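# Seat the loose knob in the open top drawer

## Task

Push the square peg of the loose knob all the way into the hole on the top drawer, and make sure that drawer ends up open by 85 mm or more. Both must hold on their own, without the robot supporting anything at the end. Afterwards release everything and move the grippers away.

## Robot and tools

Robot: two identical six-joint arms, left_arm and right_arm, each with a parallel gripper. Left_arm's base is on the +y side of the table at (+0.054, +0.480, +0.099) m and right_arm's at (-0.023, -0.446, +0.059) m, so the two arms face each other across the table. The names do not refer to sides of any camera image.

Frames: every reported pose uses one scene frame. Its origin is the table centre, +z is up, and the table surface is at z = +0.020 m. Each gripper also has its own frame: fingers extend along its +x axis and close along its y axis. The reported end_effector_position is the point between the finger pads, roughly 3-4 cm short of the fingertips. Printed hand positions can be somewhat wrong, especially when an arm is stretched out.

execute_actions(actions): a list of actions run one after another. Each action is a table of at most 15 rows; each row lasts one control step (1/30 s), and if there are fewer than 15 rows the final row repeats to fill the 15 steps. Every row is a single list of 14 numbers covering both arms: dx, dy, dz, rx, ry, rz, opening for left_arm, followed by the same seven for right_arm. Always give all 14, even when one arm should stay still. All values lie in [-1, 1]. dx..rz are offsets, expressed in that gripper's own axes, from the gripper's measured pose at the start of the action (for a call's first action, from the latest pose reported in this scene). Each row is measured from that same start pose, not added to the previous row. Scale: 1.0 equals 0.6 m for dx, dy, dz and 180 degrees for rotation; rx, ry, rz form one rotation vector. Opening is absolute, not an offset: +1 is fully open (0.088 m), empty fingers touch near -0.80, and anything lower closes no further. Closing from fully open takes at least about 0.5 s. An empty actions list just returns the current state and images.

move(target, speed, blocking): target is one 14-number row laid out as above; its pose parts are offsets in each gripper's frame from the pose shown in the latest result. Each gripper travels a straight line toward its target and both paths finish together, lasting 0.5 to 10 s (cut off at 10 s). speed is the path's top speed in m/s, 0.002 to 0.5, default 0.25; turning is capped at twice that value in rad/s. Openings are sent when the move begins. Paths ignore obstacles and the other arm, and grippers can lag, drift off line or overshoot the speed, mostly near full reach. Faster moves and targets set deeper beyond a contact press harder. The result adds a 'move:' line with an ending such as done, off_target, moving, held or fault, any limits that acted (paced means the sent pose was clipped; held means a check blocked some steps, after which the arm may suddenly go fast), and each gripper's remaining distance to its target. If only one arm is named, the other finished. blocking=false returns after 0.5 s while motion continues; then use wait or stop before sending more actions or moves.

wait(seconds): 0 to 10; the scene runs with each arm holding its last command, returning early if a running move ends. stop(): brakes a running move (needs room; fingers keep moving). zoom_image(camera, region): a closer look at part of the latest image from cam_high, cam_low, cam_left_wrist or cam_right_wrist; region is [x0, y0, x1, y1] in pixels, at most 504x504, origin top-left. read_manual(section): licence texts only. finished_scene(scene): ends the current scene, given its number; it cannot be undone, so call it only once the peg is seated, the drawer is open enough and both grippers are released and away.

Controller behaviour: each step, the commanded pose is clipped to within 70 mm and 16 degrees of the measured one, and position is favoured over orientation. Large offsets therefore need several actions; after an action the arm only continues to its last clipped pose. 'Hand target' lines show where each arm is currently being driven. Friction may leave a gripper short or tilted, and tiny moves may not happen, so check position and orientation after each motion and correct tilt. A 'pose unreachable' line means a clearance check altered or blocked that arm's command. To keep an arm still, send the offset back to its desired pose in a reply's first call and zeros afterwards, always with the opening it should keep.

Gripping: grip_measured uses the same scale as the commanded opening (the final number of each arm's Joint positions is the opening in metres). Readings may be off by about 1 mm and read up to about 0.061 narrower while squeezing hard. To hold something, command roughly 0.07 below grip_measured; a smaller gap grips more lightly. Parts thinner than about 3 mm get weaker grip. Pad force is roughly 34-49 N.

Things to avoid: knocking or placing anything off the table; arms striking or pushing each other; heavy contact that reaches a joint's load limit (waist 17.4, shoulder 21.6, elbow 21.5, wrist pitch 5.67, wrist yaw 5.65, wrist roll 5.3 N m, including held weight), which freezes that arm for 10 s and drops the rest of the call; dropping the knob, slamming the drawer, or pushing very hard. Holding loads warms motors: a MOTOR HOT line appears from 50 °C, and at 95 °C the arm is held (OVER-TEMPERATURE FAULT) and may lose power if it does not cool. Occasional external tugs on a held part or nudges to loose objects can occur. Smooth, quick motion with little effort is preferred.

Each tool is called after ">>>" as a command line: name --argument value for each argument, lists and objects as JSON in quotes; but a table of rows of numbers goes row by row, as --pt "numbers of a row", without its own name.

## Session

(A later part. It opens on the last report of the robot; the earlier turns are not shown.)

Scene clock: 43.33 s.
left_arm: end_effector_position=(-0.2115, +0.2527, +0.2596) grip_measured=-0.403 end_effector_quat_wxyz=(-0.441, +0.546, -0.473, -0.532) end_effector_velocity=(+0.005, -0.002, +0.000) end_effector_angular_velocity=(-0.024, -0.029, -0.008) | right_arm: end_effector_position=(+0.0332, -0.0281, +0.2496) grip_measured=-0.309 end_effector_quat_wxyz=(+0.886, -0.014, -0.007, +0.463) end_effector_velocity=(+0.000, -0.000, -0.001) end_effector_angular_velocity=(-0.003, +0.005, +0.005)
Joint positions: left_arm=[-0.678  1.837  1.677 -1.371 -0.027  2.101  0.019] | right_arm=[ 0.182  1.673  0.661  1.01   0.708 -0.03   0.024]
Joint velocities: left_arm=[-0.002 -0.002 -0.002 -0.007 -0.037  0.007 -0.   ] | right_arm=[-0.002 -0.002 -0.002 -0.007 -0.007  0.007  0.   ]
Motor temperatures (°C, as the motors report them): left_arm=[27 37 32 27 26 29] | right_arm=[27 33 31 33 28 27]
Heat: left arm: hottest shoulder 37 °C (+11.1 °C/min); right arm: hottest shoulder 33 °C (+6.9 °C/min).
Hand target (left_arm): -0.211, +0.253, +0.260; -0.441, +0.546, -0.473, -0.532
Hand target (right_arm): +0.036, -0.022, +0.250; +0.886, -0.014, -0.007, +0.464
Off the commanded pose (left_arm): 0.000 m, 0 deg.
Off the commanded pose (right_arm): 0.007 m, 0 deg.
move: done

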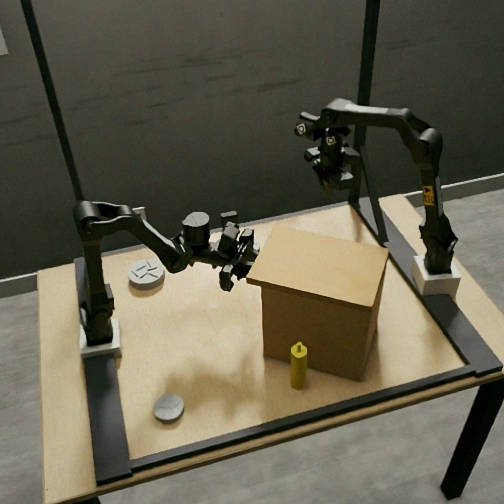

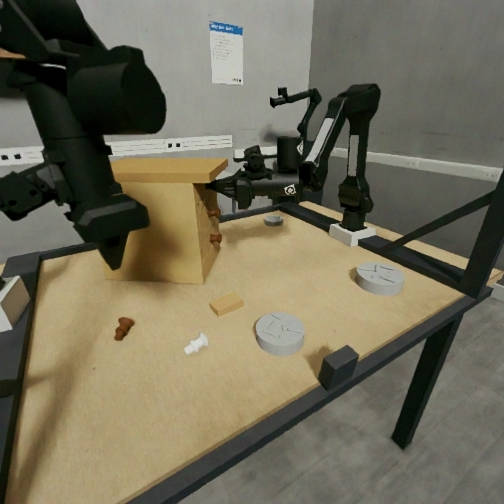

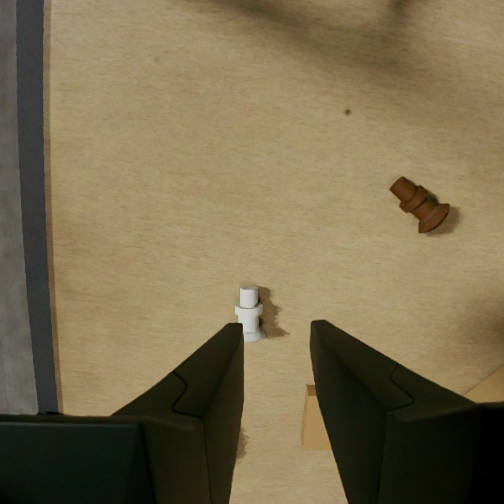

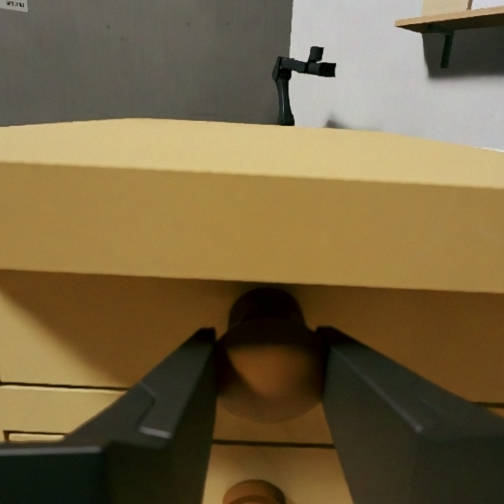

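>>> move --target '[0,0,0,0,0,0,-0.4,0.018,0.002,0.001,0,0,0,-0.42]' --speed 0.02

>>> move --target '[0,0,0,0,0,0,-0.4,-0.18,0,0,0,0,0,-0.42]' --speed 0.05

>>> zoom_image --camera "cam_low" --region '[185, 145, 305, 255]'

Scene clock: 44.27 s.
left_arm: end_effector_position=(-0.2115, +0.2527, +0.2596) grip_measured=-0.403 end_effector_quat_wxyz=(-0.441, +0.546, -0.473, -0.532) end_effector_velocity=(+0.001, +0.001, +0.001) end_effector_angular_velocity=(+0.007, +0.003, +0.009) | right_arm: end_effector_position=(+0.0331, -0.0272, +0.2495) grip_measured=-0.309 end_effector_quat_wxyz=(+0.886, -0.014, -0.007, +0.463) end_effector_velocity=(+0.000, +0.001, +0.001) end_effector_angular_velocity=(-0.007, -0.006, +0.005)
Joint positions: left_arm=[-0.678  1.837  1.677 -1.371 -0.027  2.101  0.019] | right_arm=[ 0.182  1.676  0.665  1.009  0.71  -0.03   0.024]
Joint velocities: left_arm=[ 0.002 -0.002  0.002 -0.007  0.007 -0.007 -0.   ] | right_arm=[-0.002 -0.002  0.002 -0.007 -0.007 -0.007  0.   ]
Motor temperatures (°C, as the motors report them): left_arm=[27 37 32 27 26 29] | right_arm=[27 33 31 33 28 27]
Heat: left arm: hottest shoulder 37 °C (+10.8 °C/min); right arm: hottest shoulder 33 °C (+6.8 °C/min).
Hand target (left_arm): -0.211, +0.253, +0.260; -0.441, +0.546, -0.473, -0.532
Hand target (right_arm): +0.038, -0.019, +0.250; +0.886, -0.014, -0.007, +0.463
Off the commanded pose (left_arm): 0.000 m, 0 deg.
Off the commanded pose (right_arm): 0.010 m, 0 deg.
move: off_target (right_arm)

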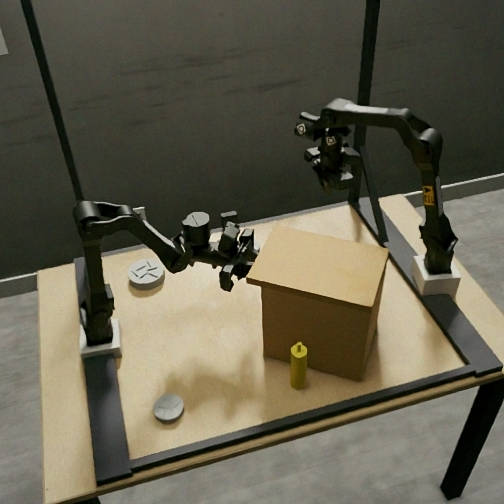

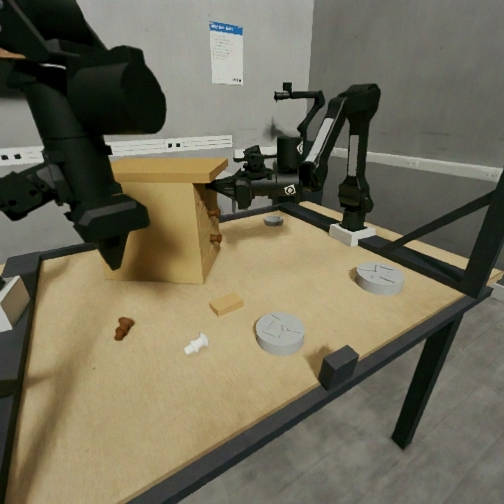

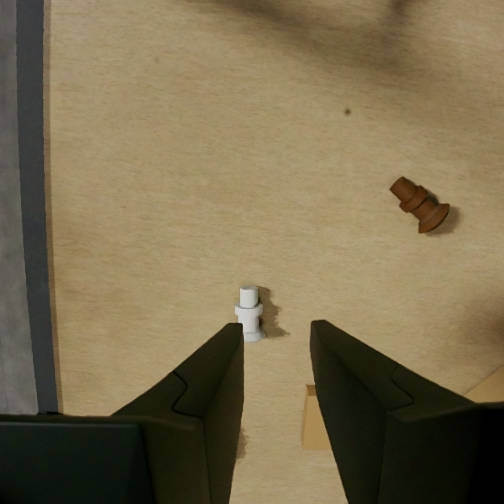

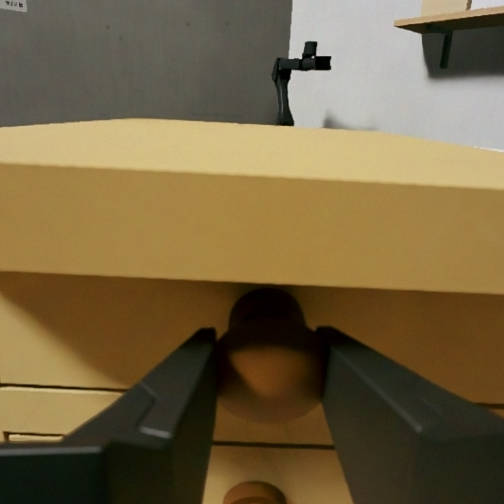

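Scene clock: 46.87 s.
left_arm: end_effector_position=(-0.2115, +0.2527, +0.2596) grip_measured=-0.403 end_effector_quat_wxyz=(-0.441, +0.546, -0.473, -0.532) end_effector_velocity=(+0.002, +0.001, +0.000) end_effector_angular_velocity=(-0.001, -0.010, +0.005) | right_arm: end_effector_position=(-0.0289, -0.1130, +0.2481) grip_measured=-0.309 end_effector_quat_wxyz=(+0.886, -0.017, -0.007, +0.463) end_effector_velocity=(-0.001, -0.004, -0.003) end_effector_angular_velocity=(-0.024, -0.015, -0.010)
Joint positions: left_arm=[-0.678  1.837  1.677 -1.371 -0.027  2.101  0.019] | right_arm=[ 0.495  1.413  0.409  0.997  1.023 -0.03   0.024]
Joint velocities: left_arm=[-0.002 -0.002 -0.002 -0.007 -0.007 -0.007 -0.   ] | right_arm=[ 0.012 -0.007 -0.007 -0.022  0.022 -0.007 -0.   ]
Motor temperatures (°C, as the motors report them): left_arm=[27 37 32 27 26 29] | right_arm=[27 33 31 33 28 27]
Heat: left arm: hottest shoulder 37 °C (+10.2 °C/min); right arm: hottest shoulder 33 °C (+6.4 °C/min).
Hand target (left_arm): -0.211, +0.253, +0.260; -0.441, +0.546, -0.473, -0.532
Hand target (right_arm): -0.029, -0.115, +0.249; +0.886, -0.014, -0.007, +0.463
Off the commanded pose (left_arm): 0.000 m, 0 deg.
Off the commanded pose (right_arm): 0.003 m, 0 deg.
move: done

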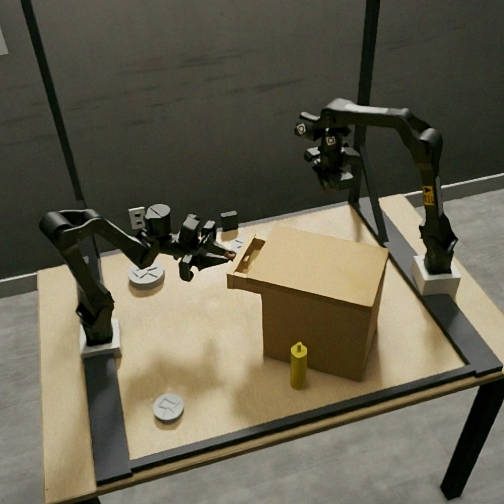

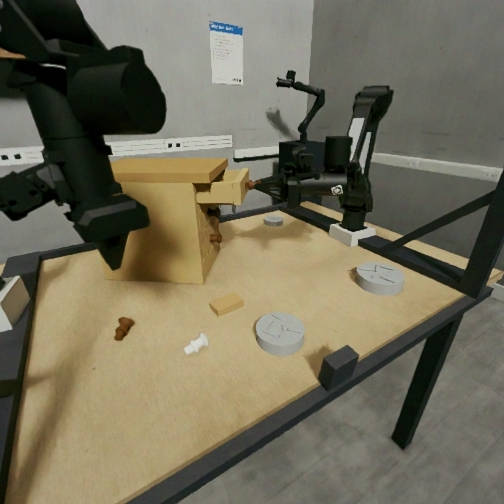

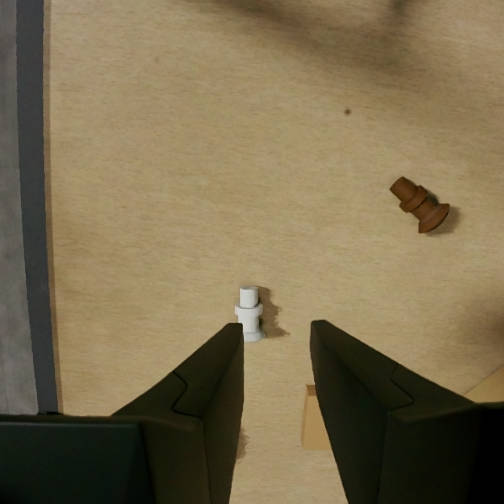

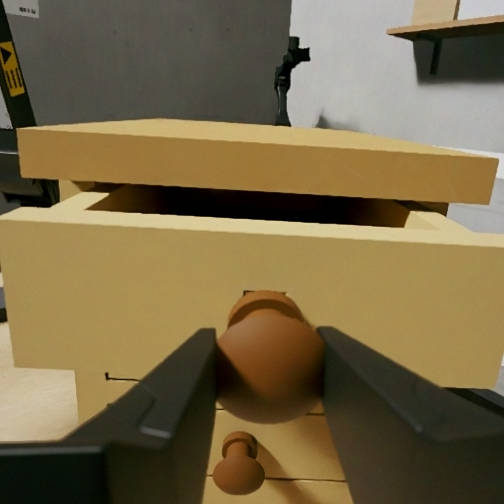

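Region (185, 145, 305, 255) of cam_low's 504x504 image, scaled by 4.200, with more detail than that image has; it fills the top 462 rows of this view, and the rest is white.

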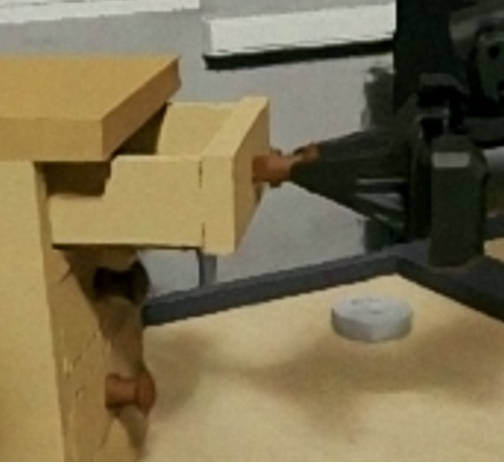

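>>> move --target '[0,0,0,0,0,0,-0.4,0.193,0.0,0.003,0,0,0,-0.42]' --speed 0.05

>>> move --target '[0,0,0,0,0,0,-0.4,-0.155,0,0,0,0,0,-0.42]' --speed 0.04

>>> zoom_image --camera "cam_low" --region '[205, 155, 285, 225]'

Scene clock: 49.73 s.
left_arm: end_effector_position=(-0.2115, +0.2527, +0.2596) grip_measured=-0.403 end_effector_quat_wxyz=(-0.441, +0.546, -0.473, -0.532) end_effector_velocity=(+0.003, -0.000, +0.002) end_effector_angular_velocity=(-0.015, -0.016, +0.006) | right_arm: end_effector_position=(+0.0319, -0.0270, +0.2495) grip_measured=-0.309 end_effector_quat_wxyz=(+0.886, -0.015, -0.006, +0.463) end_effector_velocity=(+0.004, -0.000, -0.001) end_effector_angular_velocity=(-0.011, -0.007, -0.015)
Joint positions: left_arm=[-0.678  1.837  1.677 -1.371 -0.027  2.101  0.019] | right_arm=[ 0.186  1.676  0.667  1.005  0.713 -0.03   0.024]
Joint velocities: left_arm=[-0.002 -0.007 -0.002 -0.007 -0.022 -0.007 -0.   ] | right_arm=[-0.007  0.002  0.002 -0.007  0.007 -0.007 -0.   ]
Motor temperatures (°C, as the motors report them): left_arm=[27 38 32 27 26 29] | right_arm=[27 33 31 33 28 27]
Heat: left arm: hottest shoulder 38 °C (+10.9 °C/min); right arm: hottest shoulder 33 °C (+6.0 °C/min).
Hand target (left_arm): -0.211, +0.253, +0.260; -0.441, +0.546, -0.473, -0.532
Hand target (right_arm): +0.038, -0.019, +0.250; +0.886, -0.017, -0.007, +0.463
Off the commanded pose (left_arm): 0.000 m, 0 deg.
Off the commanded pose (right_arm): 0.011 m, 0 deg.
move: off_target (right_arm)

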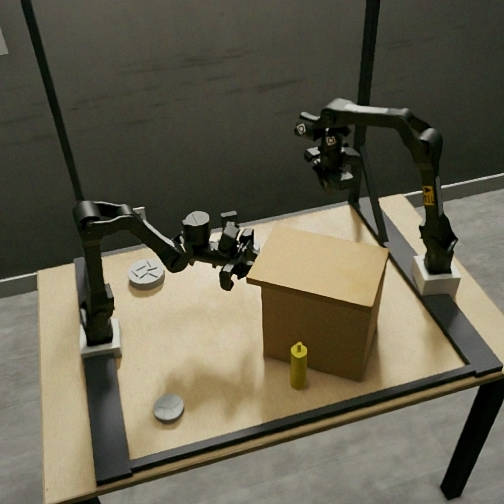

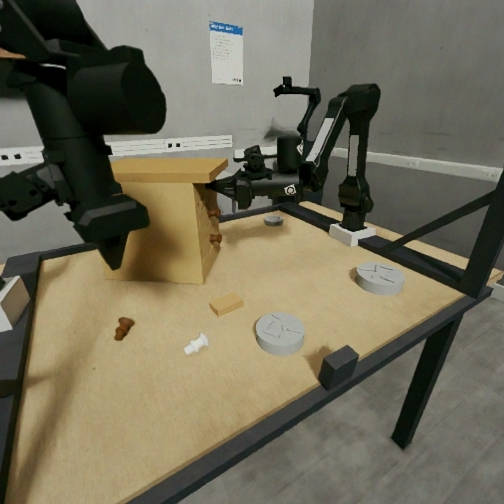

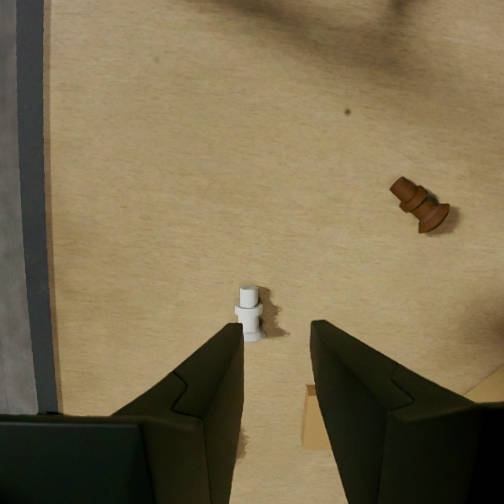

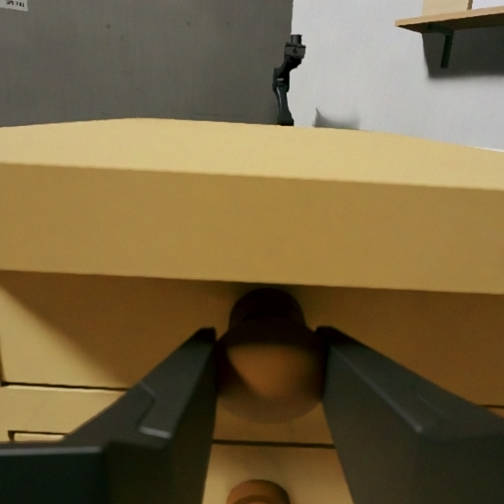

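Scene clock: 52.43 s.
left_arm: end_effector_position=(-0.2115, +0.2527, +0.2596) grip_measured=-0.403 end_effector_quat_wxyz=(-0.441, +0.546, -0.473, -0.532) end_effector_velocity=(+0.008, +0.004, -0.000) end_effector_angular_velocity=(+0.006, -0.043, -0.009) | right_arm: end_effector_position=(-0.0210, -0.1005, +0.2480) grip_measured=-0.309 end_effector_quat_wxyz=(+0.886, -0.019, -0.006, +0.463) end_effector_velocity=(+0.001, -0.004, +0.000) end_effector_angular_velocity=(+0.002, +0.005, -0.015)
Joint positions: left_arm=[-0.678  1.837  1.677 -1.371 -0.027  2.101  0.019] | right_arm=[ 0.444  1.45   0.441  0.999  0.972 -0.03   0.024]
Joint velocities: left_arm=[-0.002 -0.002 -0.002 -0.037 -0.022  0.007 -0.   ] | right_arm=[ 0.007 -0.012 -0.007 -0.007  0.022  0.007 -0.   ]
Motor temperatures (°C, as the motors report them): left_arm=[27 38 32 27 26 29] | right_arm=[27 33 31 33 28 27]
Heat: left arm: hottest shoulder 38 °C (+10.3 °C/min); right arm: hottest shoulder 33 °C (+5.7 °C/min).
Hand target (left_arm): -0.211, +0.253, +0.260; -0.441, +0.546, -0.473, -0.532
Hand target (right_arm): -0.022, -0.103, +0.250; +0.886, -0.015, -0.006, +0.463
Off the commanded pose (left_arm): 0.000 m, 0 deg.
Off the commanded pose (right_arm): 0.003 m, 0 deg.
move: done

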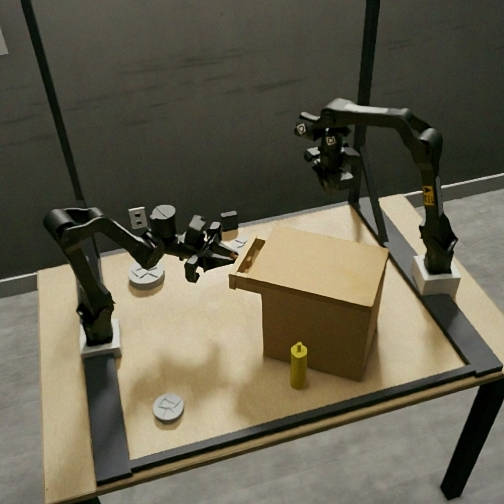

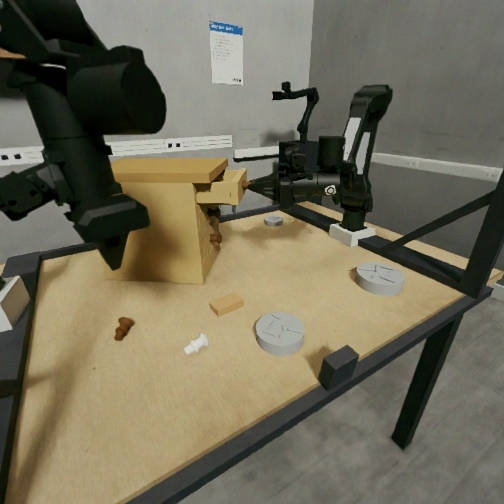

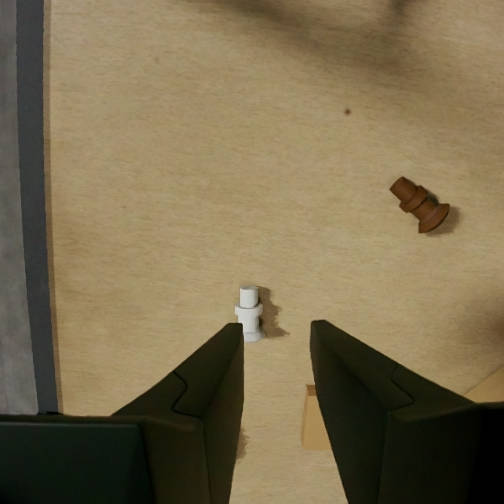

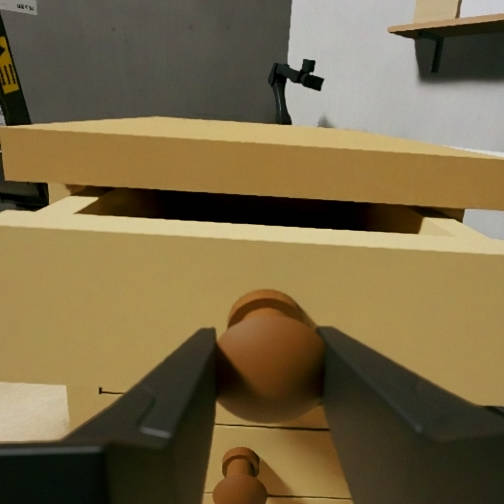

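Region (205, 155, 285, 225) of cam_low's 504x504 image, scaled by 6.300, with more detail than that image has; it fills the top 441 rows of this view, and the rest is white.

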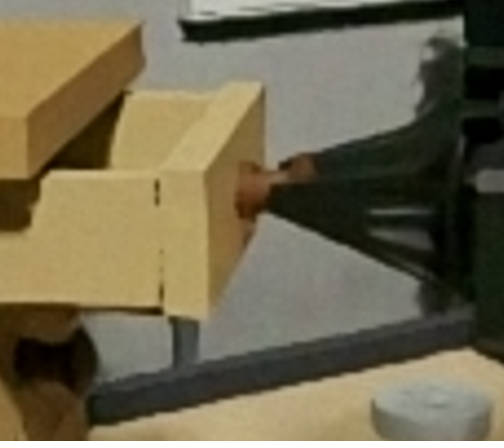

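>>> move --target '[0,0,0,0,0,0,-0.4,-0.008,0,0,0,0,0,-0.42]' --speed 0.02

>>> move --target '[0,0,0,0,0,0,-0.4,0,0,0,0,0,0,0.2]'

>>> move --target '[0,0,0,0,0,0,-0.4,-0.15,0,0,0,0,0,0.2]' --speed 0.15

>>> zoom_image --camera "cam_low" --region '[205, 155, 285, 225]'

Scene clock: 53.33 s.
left_arm: end_effector_position=(-0.2115, +0.2527, +0.2596) grip_measured=-0.403 end_effector_quat_wxyz=(-0.441, +0.546, -0.473, -0.532) end_effector_velocity=(+0.003, +0.005, -0.000) end_effector_angular_velocity=(+0.020, -0.012, +0.005) | right_arm: end_effector_position=(-0.0229, -0.1022, +0.2475) grip_measured=-0.309 end_effector_quat_wxyz=(+0.887, -0.020, -0.006, +0.461) end_effector_velocity=(-0.001, -0.001, -0.004) end_effector_angular_velocity=(-0.025, -0.014, +0.010)
Joint positions: left_arm=[-0.678  1.837  1.677 -1.371 -0.027  2.101  0.019] | right_arm=[ 0.455  1.448  0.438  0.998  0.985 -0.03   0.024]
Joint velocities: left_arm=[-0.002 -0.002 -0.002 -0.022  0.007 -0.007  0.   ] | right_arm=[ 0.002 -0.007 -0.007 -0.022 -0.007 -0.007  0.   ]
Motor temperatures (°C, as the motors report them): left_arm=[27 38 32 27 26 29] | right_arm=[27 33 31 33 28 27]
Heat: left arm: hottest shoulder 38 °C (+10.1 °C/min); right arm: hottest shoulder 33 °C (+5.6 °C/min).
Hand target (left_arm): -0.211, +0.253, +0.260; -0.441, +0.546, -0.473, -0.532
Hand target (right_arm): -0.024, -0.104, +0.248; +0.886, -0.019, -0.006, +0.463
Off the commanded pose (left_arm): 0.000 m, 0 deg.
Off the commanded pose (right_arm): 0.003 m, 0 deg.
move: done

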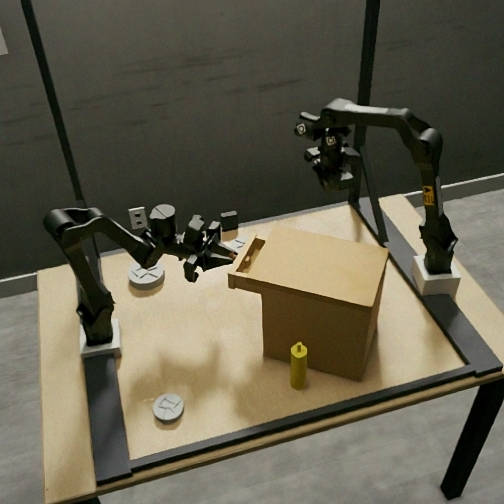

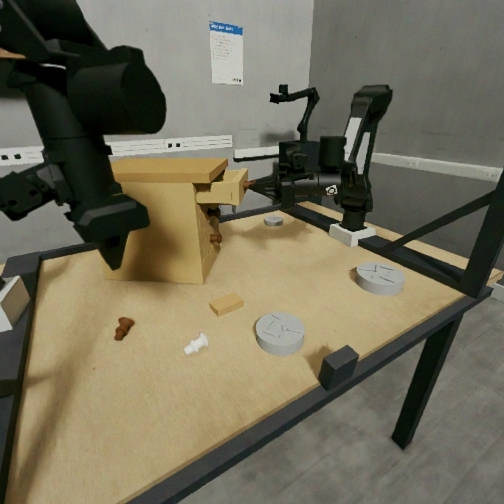

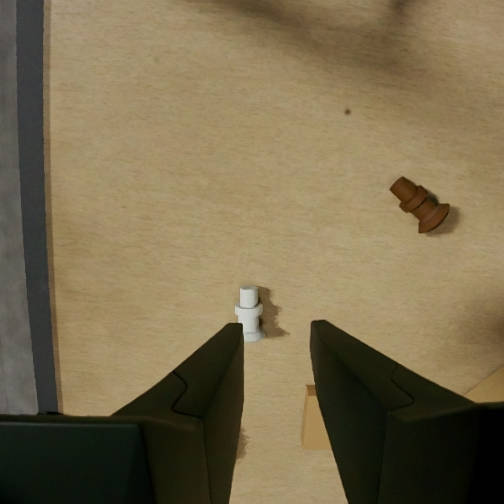

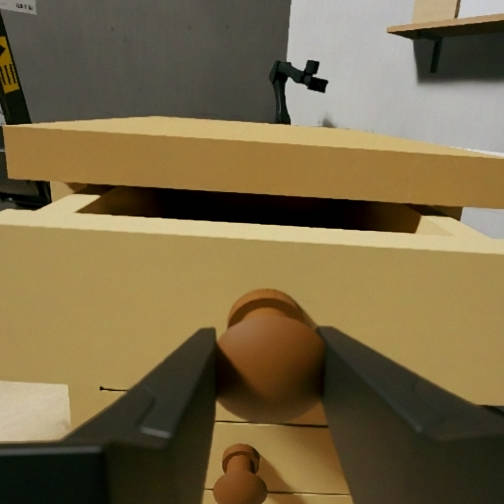

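Scene clock: 54.07 s.
left_arm: end_effector_position=(-0.2115, +0.2527, +0.2596) grip_measured=-0.403 end_effector_quat_wxyz=(-0.441, +0.546, -0.473, -0.532) end_effector_velocity=(+0.000, +0.003, +0.000) end_effector_angular_velocity=(+0.011, +0.000, +0.019) | right_arm: end_effector_position=(-0.0229, -0.1022, +0.2475) grip_measured=+0.195 end_effector_quat_wxyz=(+0.887, -0.020, -0.006, +0.461) end_effector_velocity=(+0.002, -0.002, +0.004) end_effector_angular_velocity=(+0.020, +0.012, -0.010)
Joint positions: left_arm=[-0.678  1.837  1.677 -1.371 -0.027  2.101  0.019] | right_arm=[ 0.455  1.448  0.438  0.998  0.985 -0.03   0.049]
Joint velocities: left_arm=[-0.002 -0.002 -0.002 -0.007  0.007 -0.022 -0.   ] | right_arm=[-0.002 -0.012 -0.002  0.007  0.007  0.007  0.001]
Motor temperatures (°C, as the motors report them): left_arm=[27 38 32 27 26 29] | right_arm=[27 33 31 33 28 27]
Heat: left arm: hottest shoulder 38 °C (+10.0 °C/min); right arm: hottest shoulder 33 °C (+5.5 °C/min).
Hand target (left_arm): -0.211, +0.253, +0.260; -0.441, +0.546, -0.473, -0.532
Hand target (right_arm): -0.023, -0.102, +0.248; +0.887, -0.020, -0.006, +0.461
Off the commanded pose (left_arm): 0.000 m, 0 deg.
Off the commanded pose (right_arm): 0.000 m, 0 deg.
move: done

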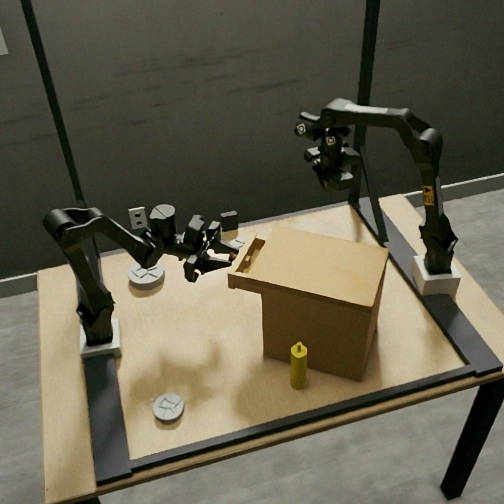

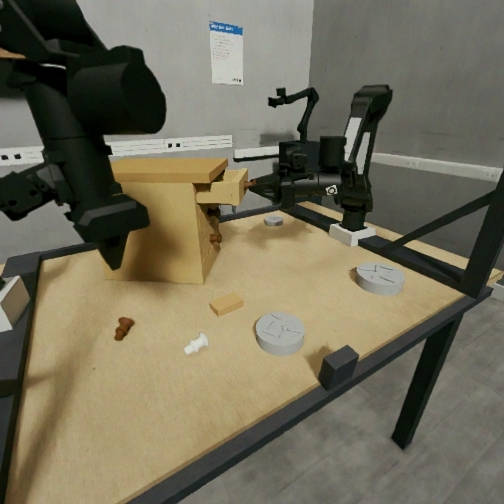

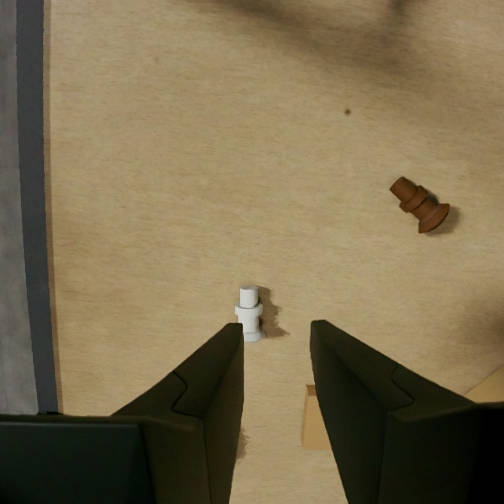

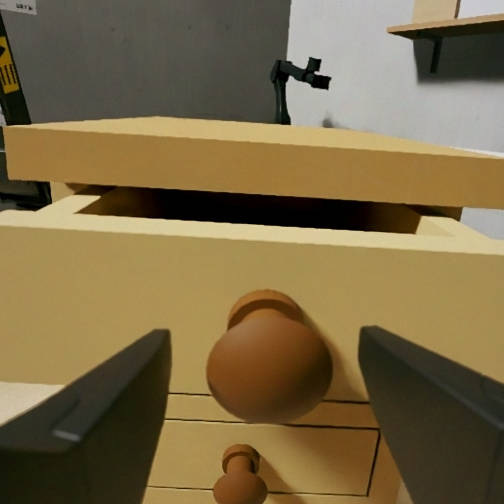

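Scene clock: 55.27 s.
left_arm: end_effector_position=(-0.2115, +0.2527, +0.2596) grip_measured=-0.403 end_effector_quat_wxyz=(-0.441, +0.546, -0.473, -0.532) end_effector_velocity=(+0.000, +0.002, +0.003) end_effector_angular_velocity=(-0.007, -0.002, +0.015) | right_arm: end_effector_position=(-0.0756, -0.1735, +0.2485) grip_measured=+0.198 end_effector_quat_wxyz=(+0.887, -0.020, -0.007, +0.462) end_effector_velocity=(+0.001, -0.004, -0.001) end_effector_angular_velocity=(-0.011, -0.009, -0.010)
Joint positions: left_arm=[-0.678  1.837  1.677 -1.371 -0.027  2.101  0.019] | right_arm=[ 0.832  1.282  0.331  0.921  1.362 -0.013  0.049]
Joint velocities: left_arm=[-0.007 -0.007  0.002 -0.007 -0.007 -0.022 -0.   ] | right_arm=[ 0.012 -0.017 -0.002 -0.037  0.022  0.007 -0.   ]
Motor temperatures (°C, as the motors report them): left_arm=[27 38 32 27 26 29] | right_arm=[27 33 31 33 28 27]
Heat: left arm: hottest shoulder 38 °C (+9.8 °C/min); right arm: hottest shoulder 33 °C (+5.4 °C/min).
Hand target (left_arm): -0.211, +0.253, +0.260; -0.441, +0.546, -0.473, -0.532
Hand target (right_arm): -0.075, -0.175, +0.248; +0.887, -0.020, -0.006, +0.461
Off the commanded pose (left_arm): 0.000 m, 0 deg.
Off the commanded pose (right_arm): 0.003 m, 0 deg.
move: done

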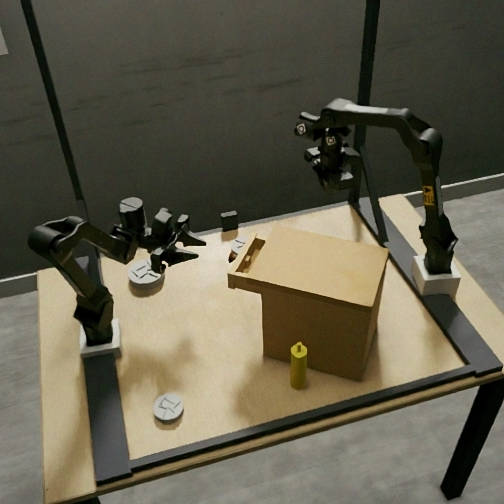

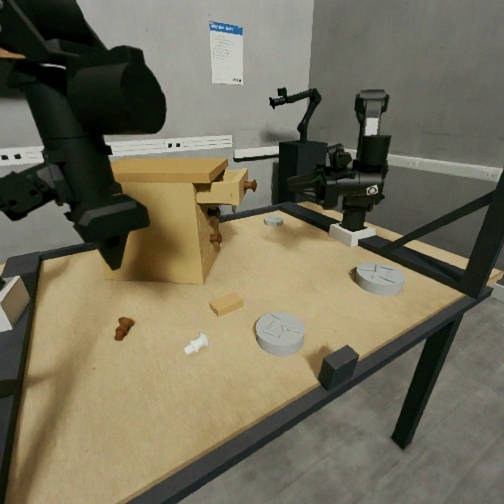

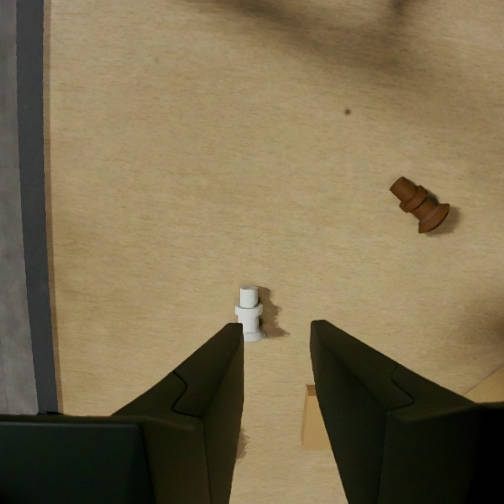

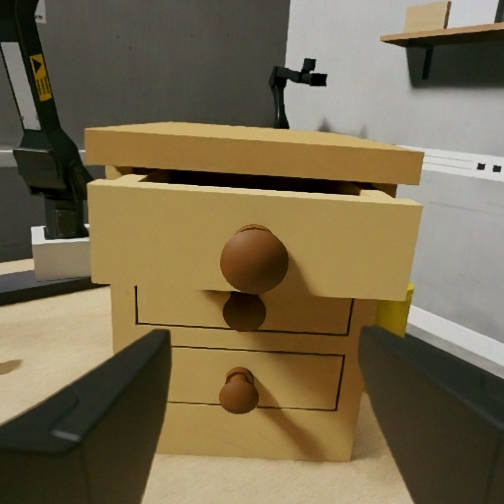

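Region (205, 155, 285, 225) of cam_low's 504x504 image, scaled by 6.300, with more detail than that image has; it fills the top 441 rows of this view, and the rest is white.

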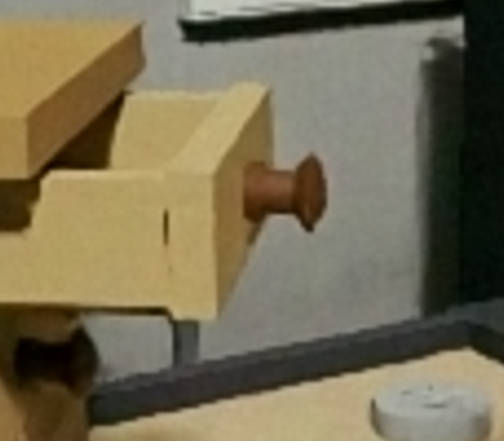

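>>> finished_scene --scene 1

The scene is finished: the task was done.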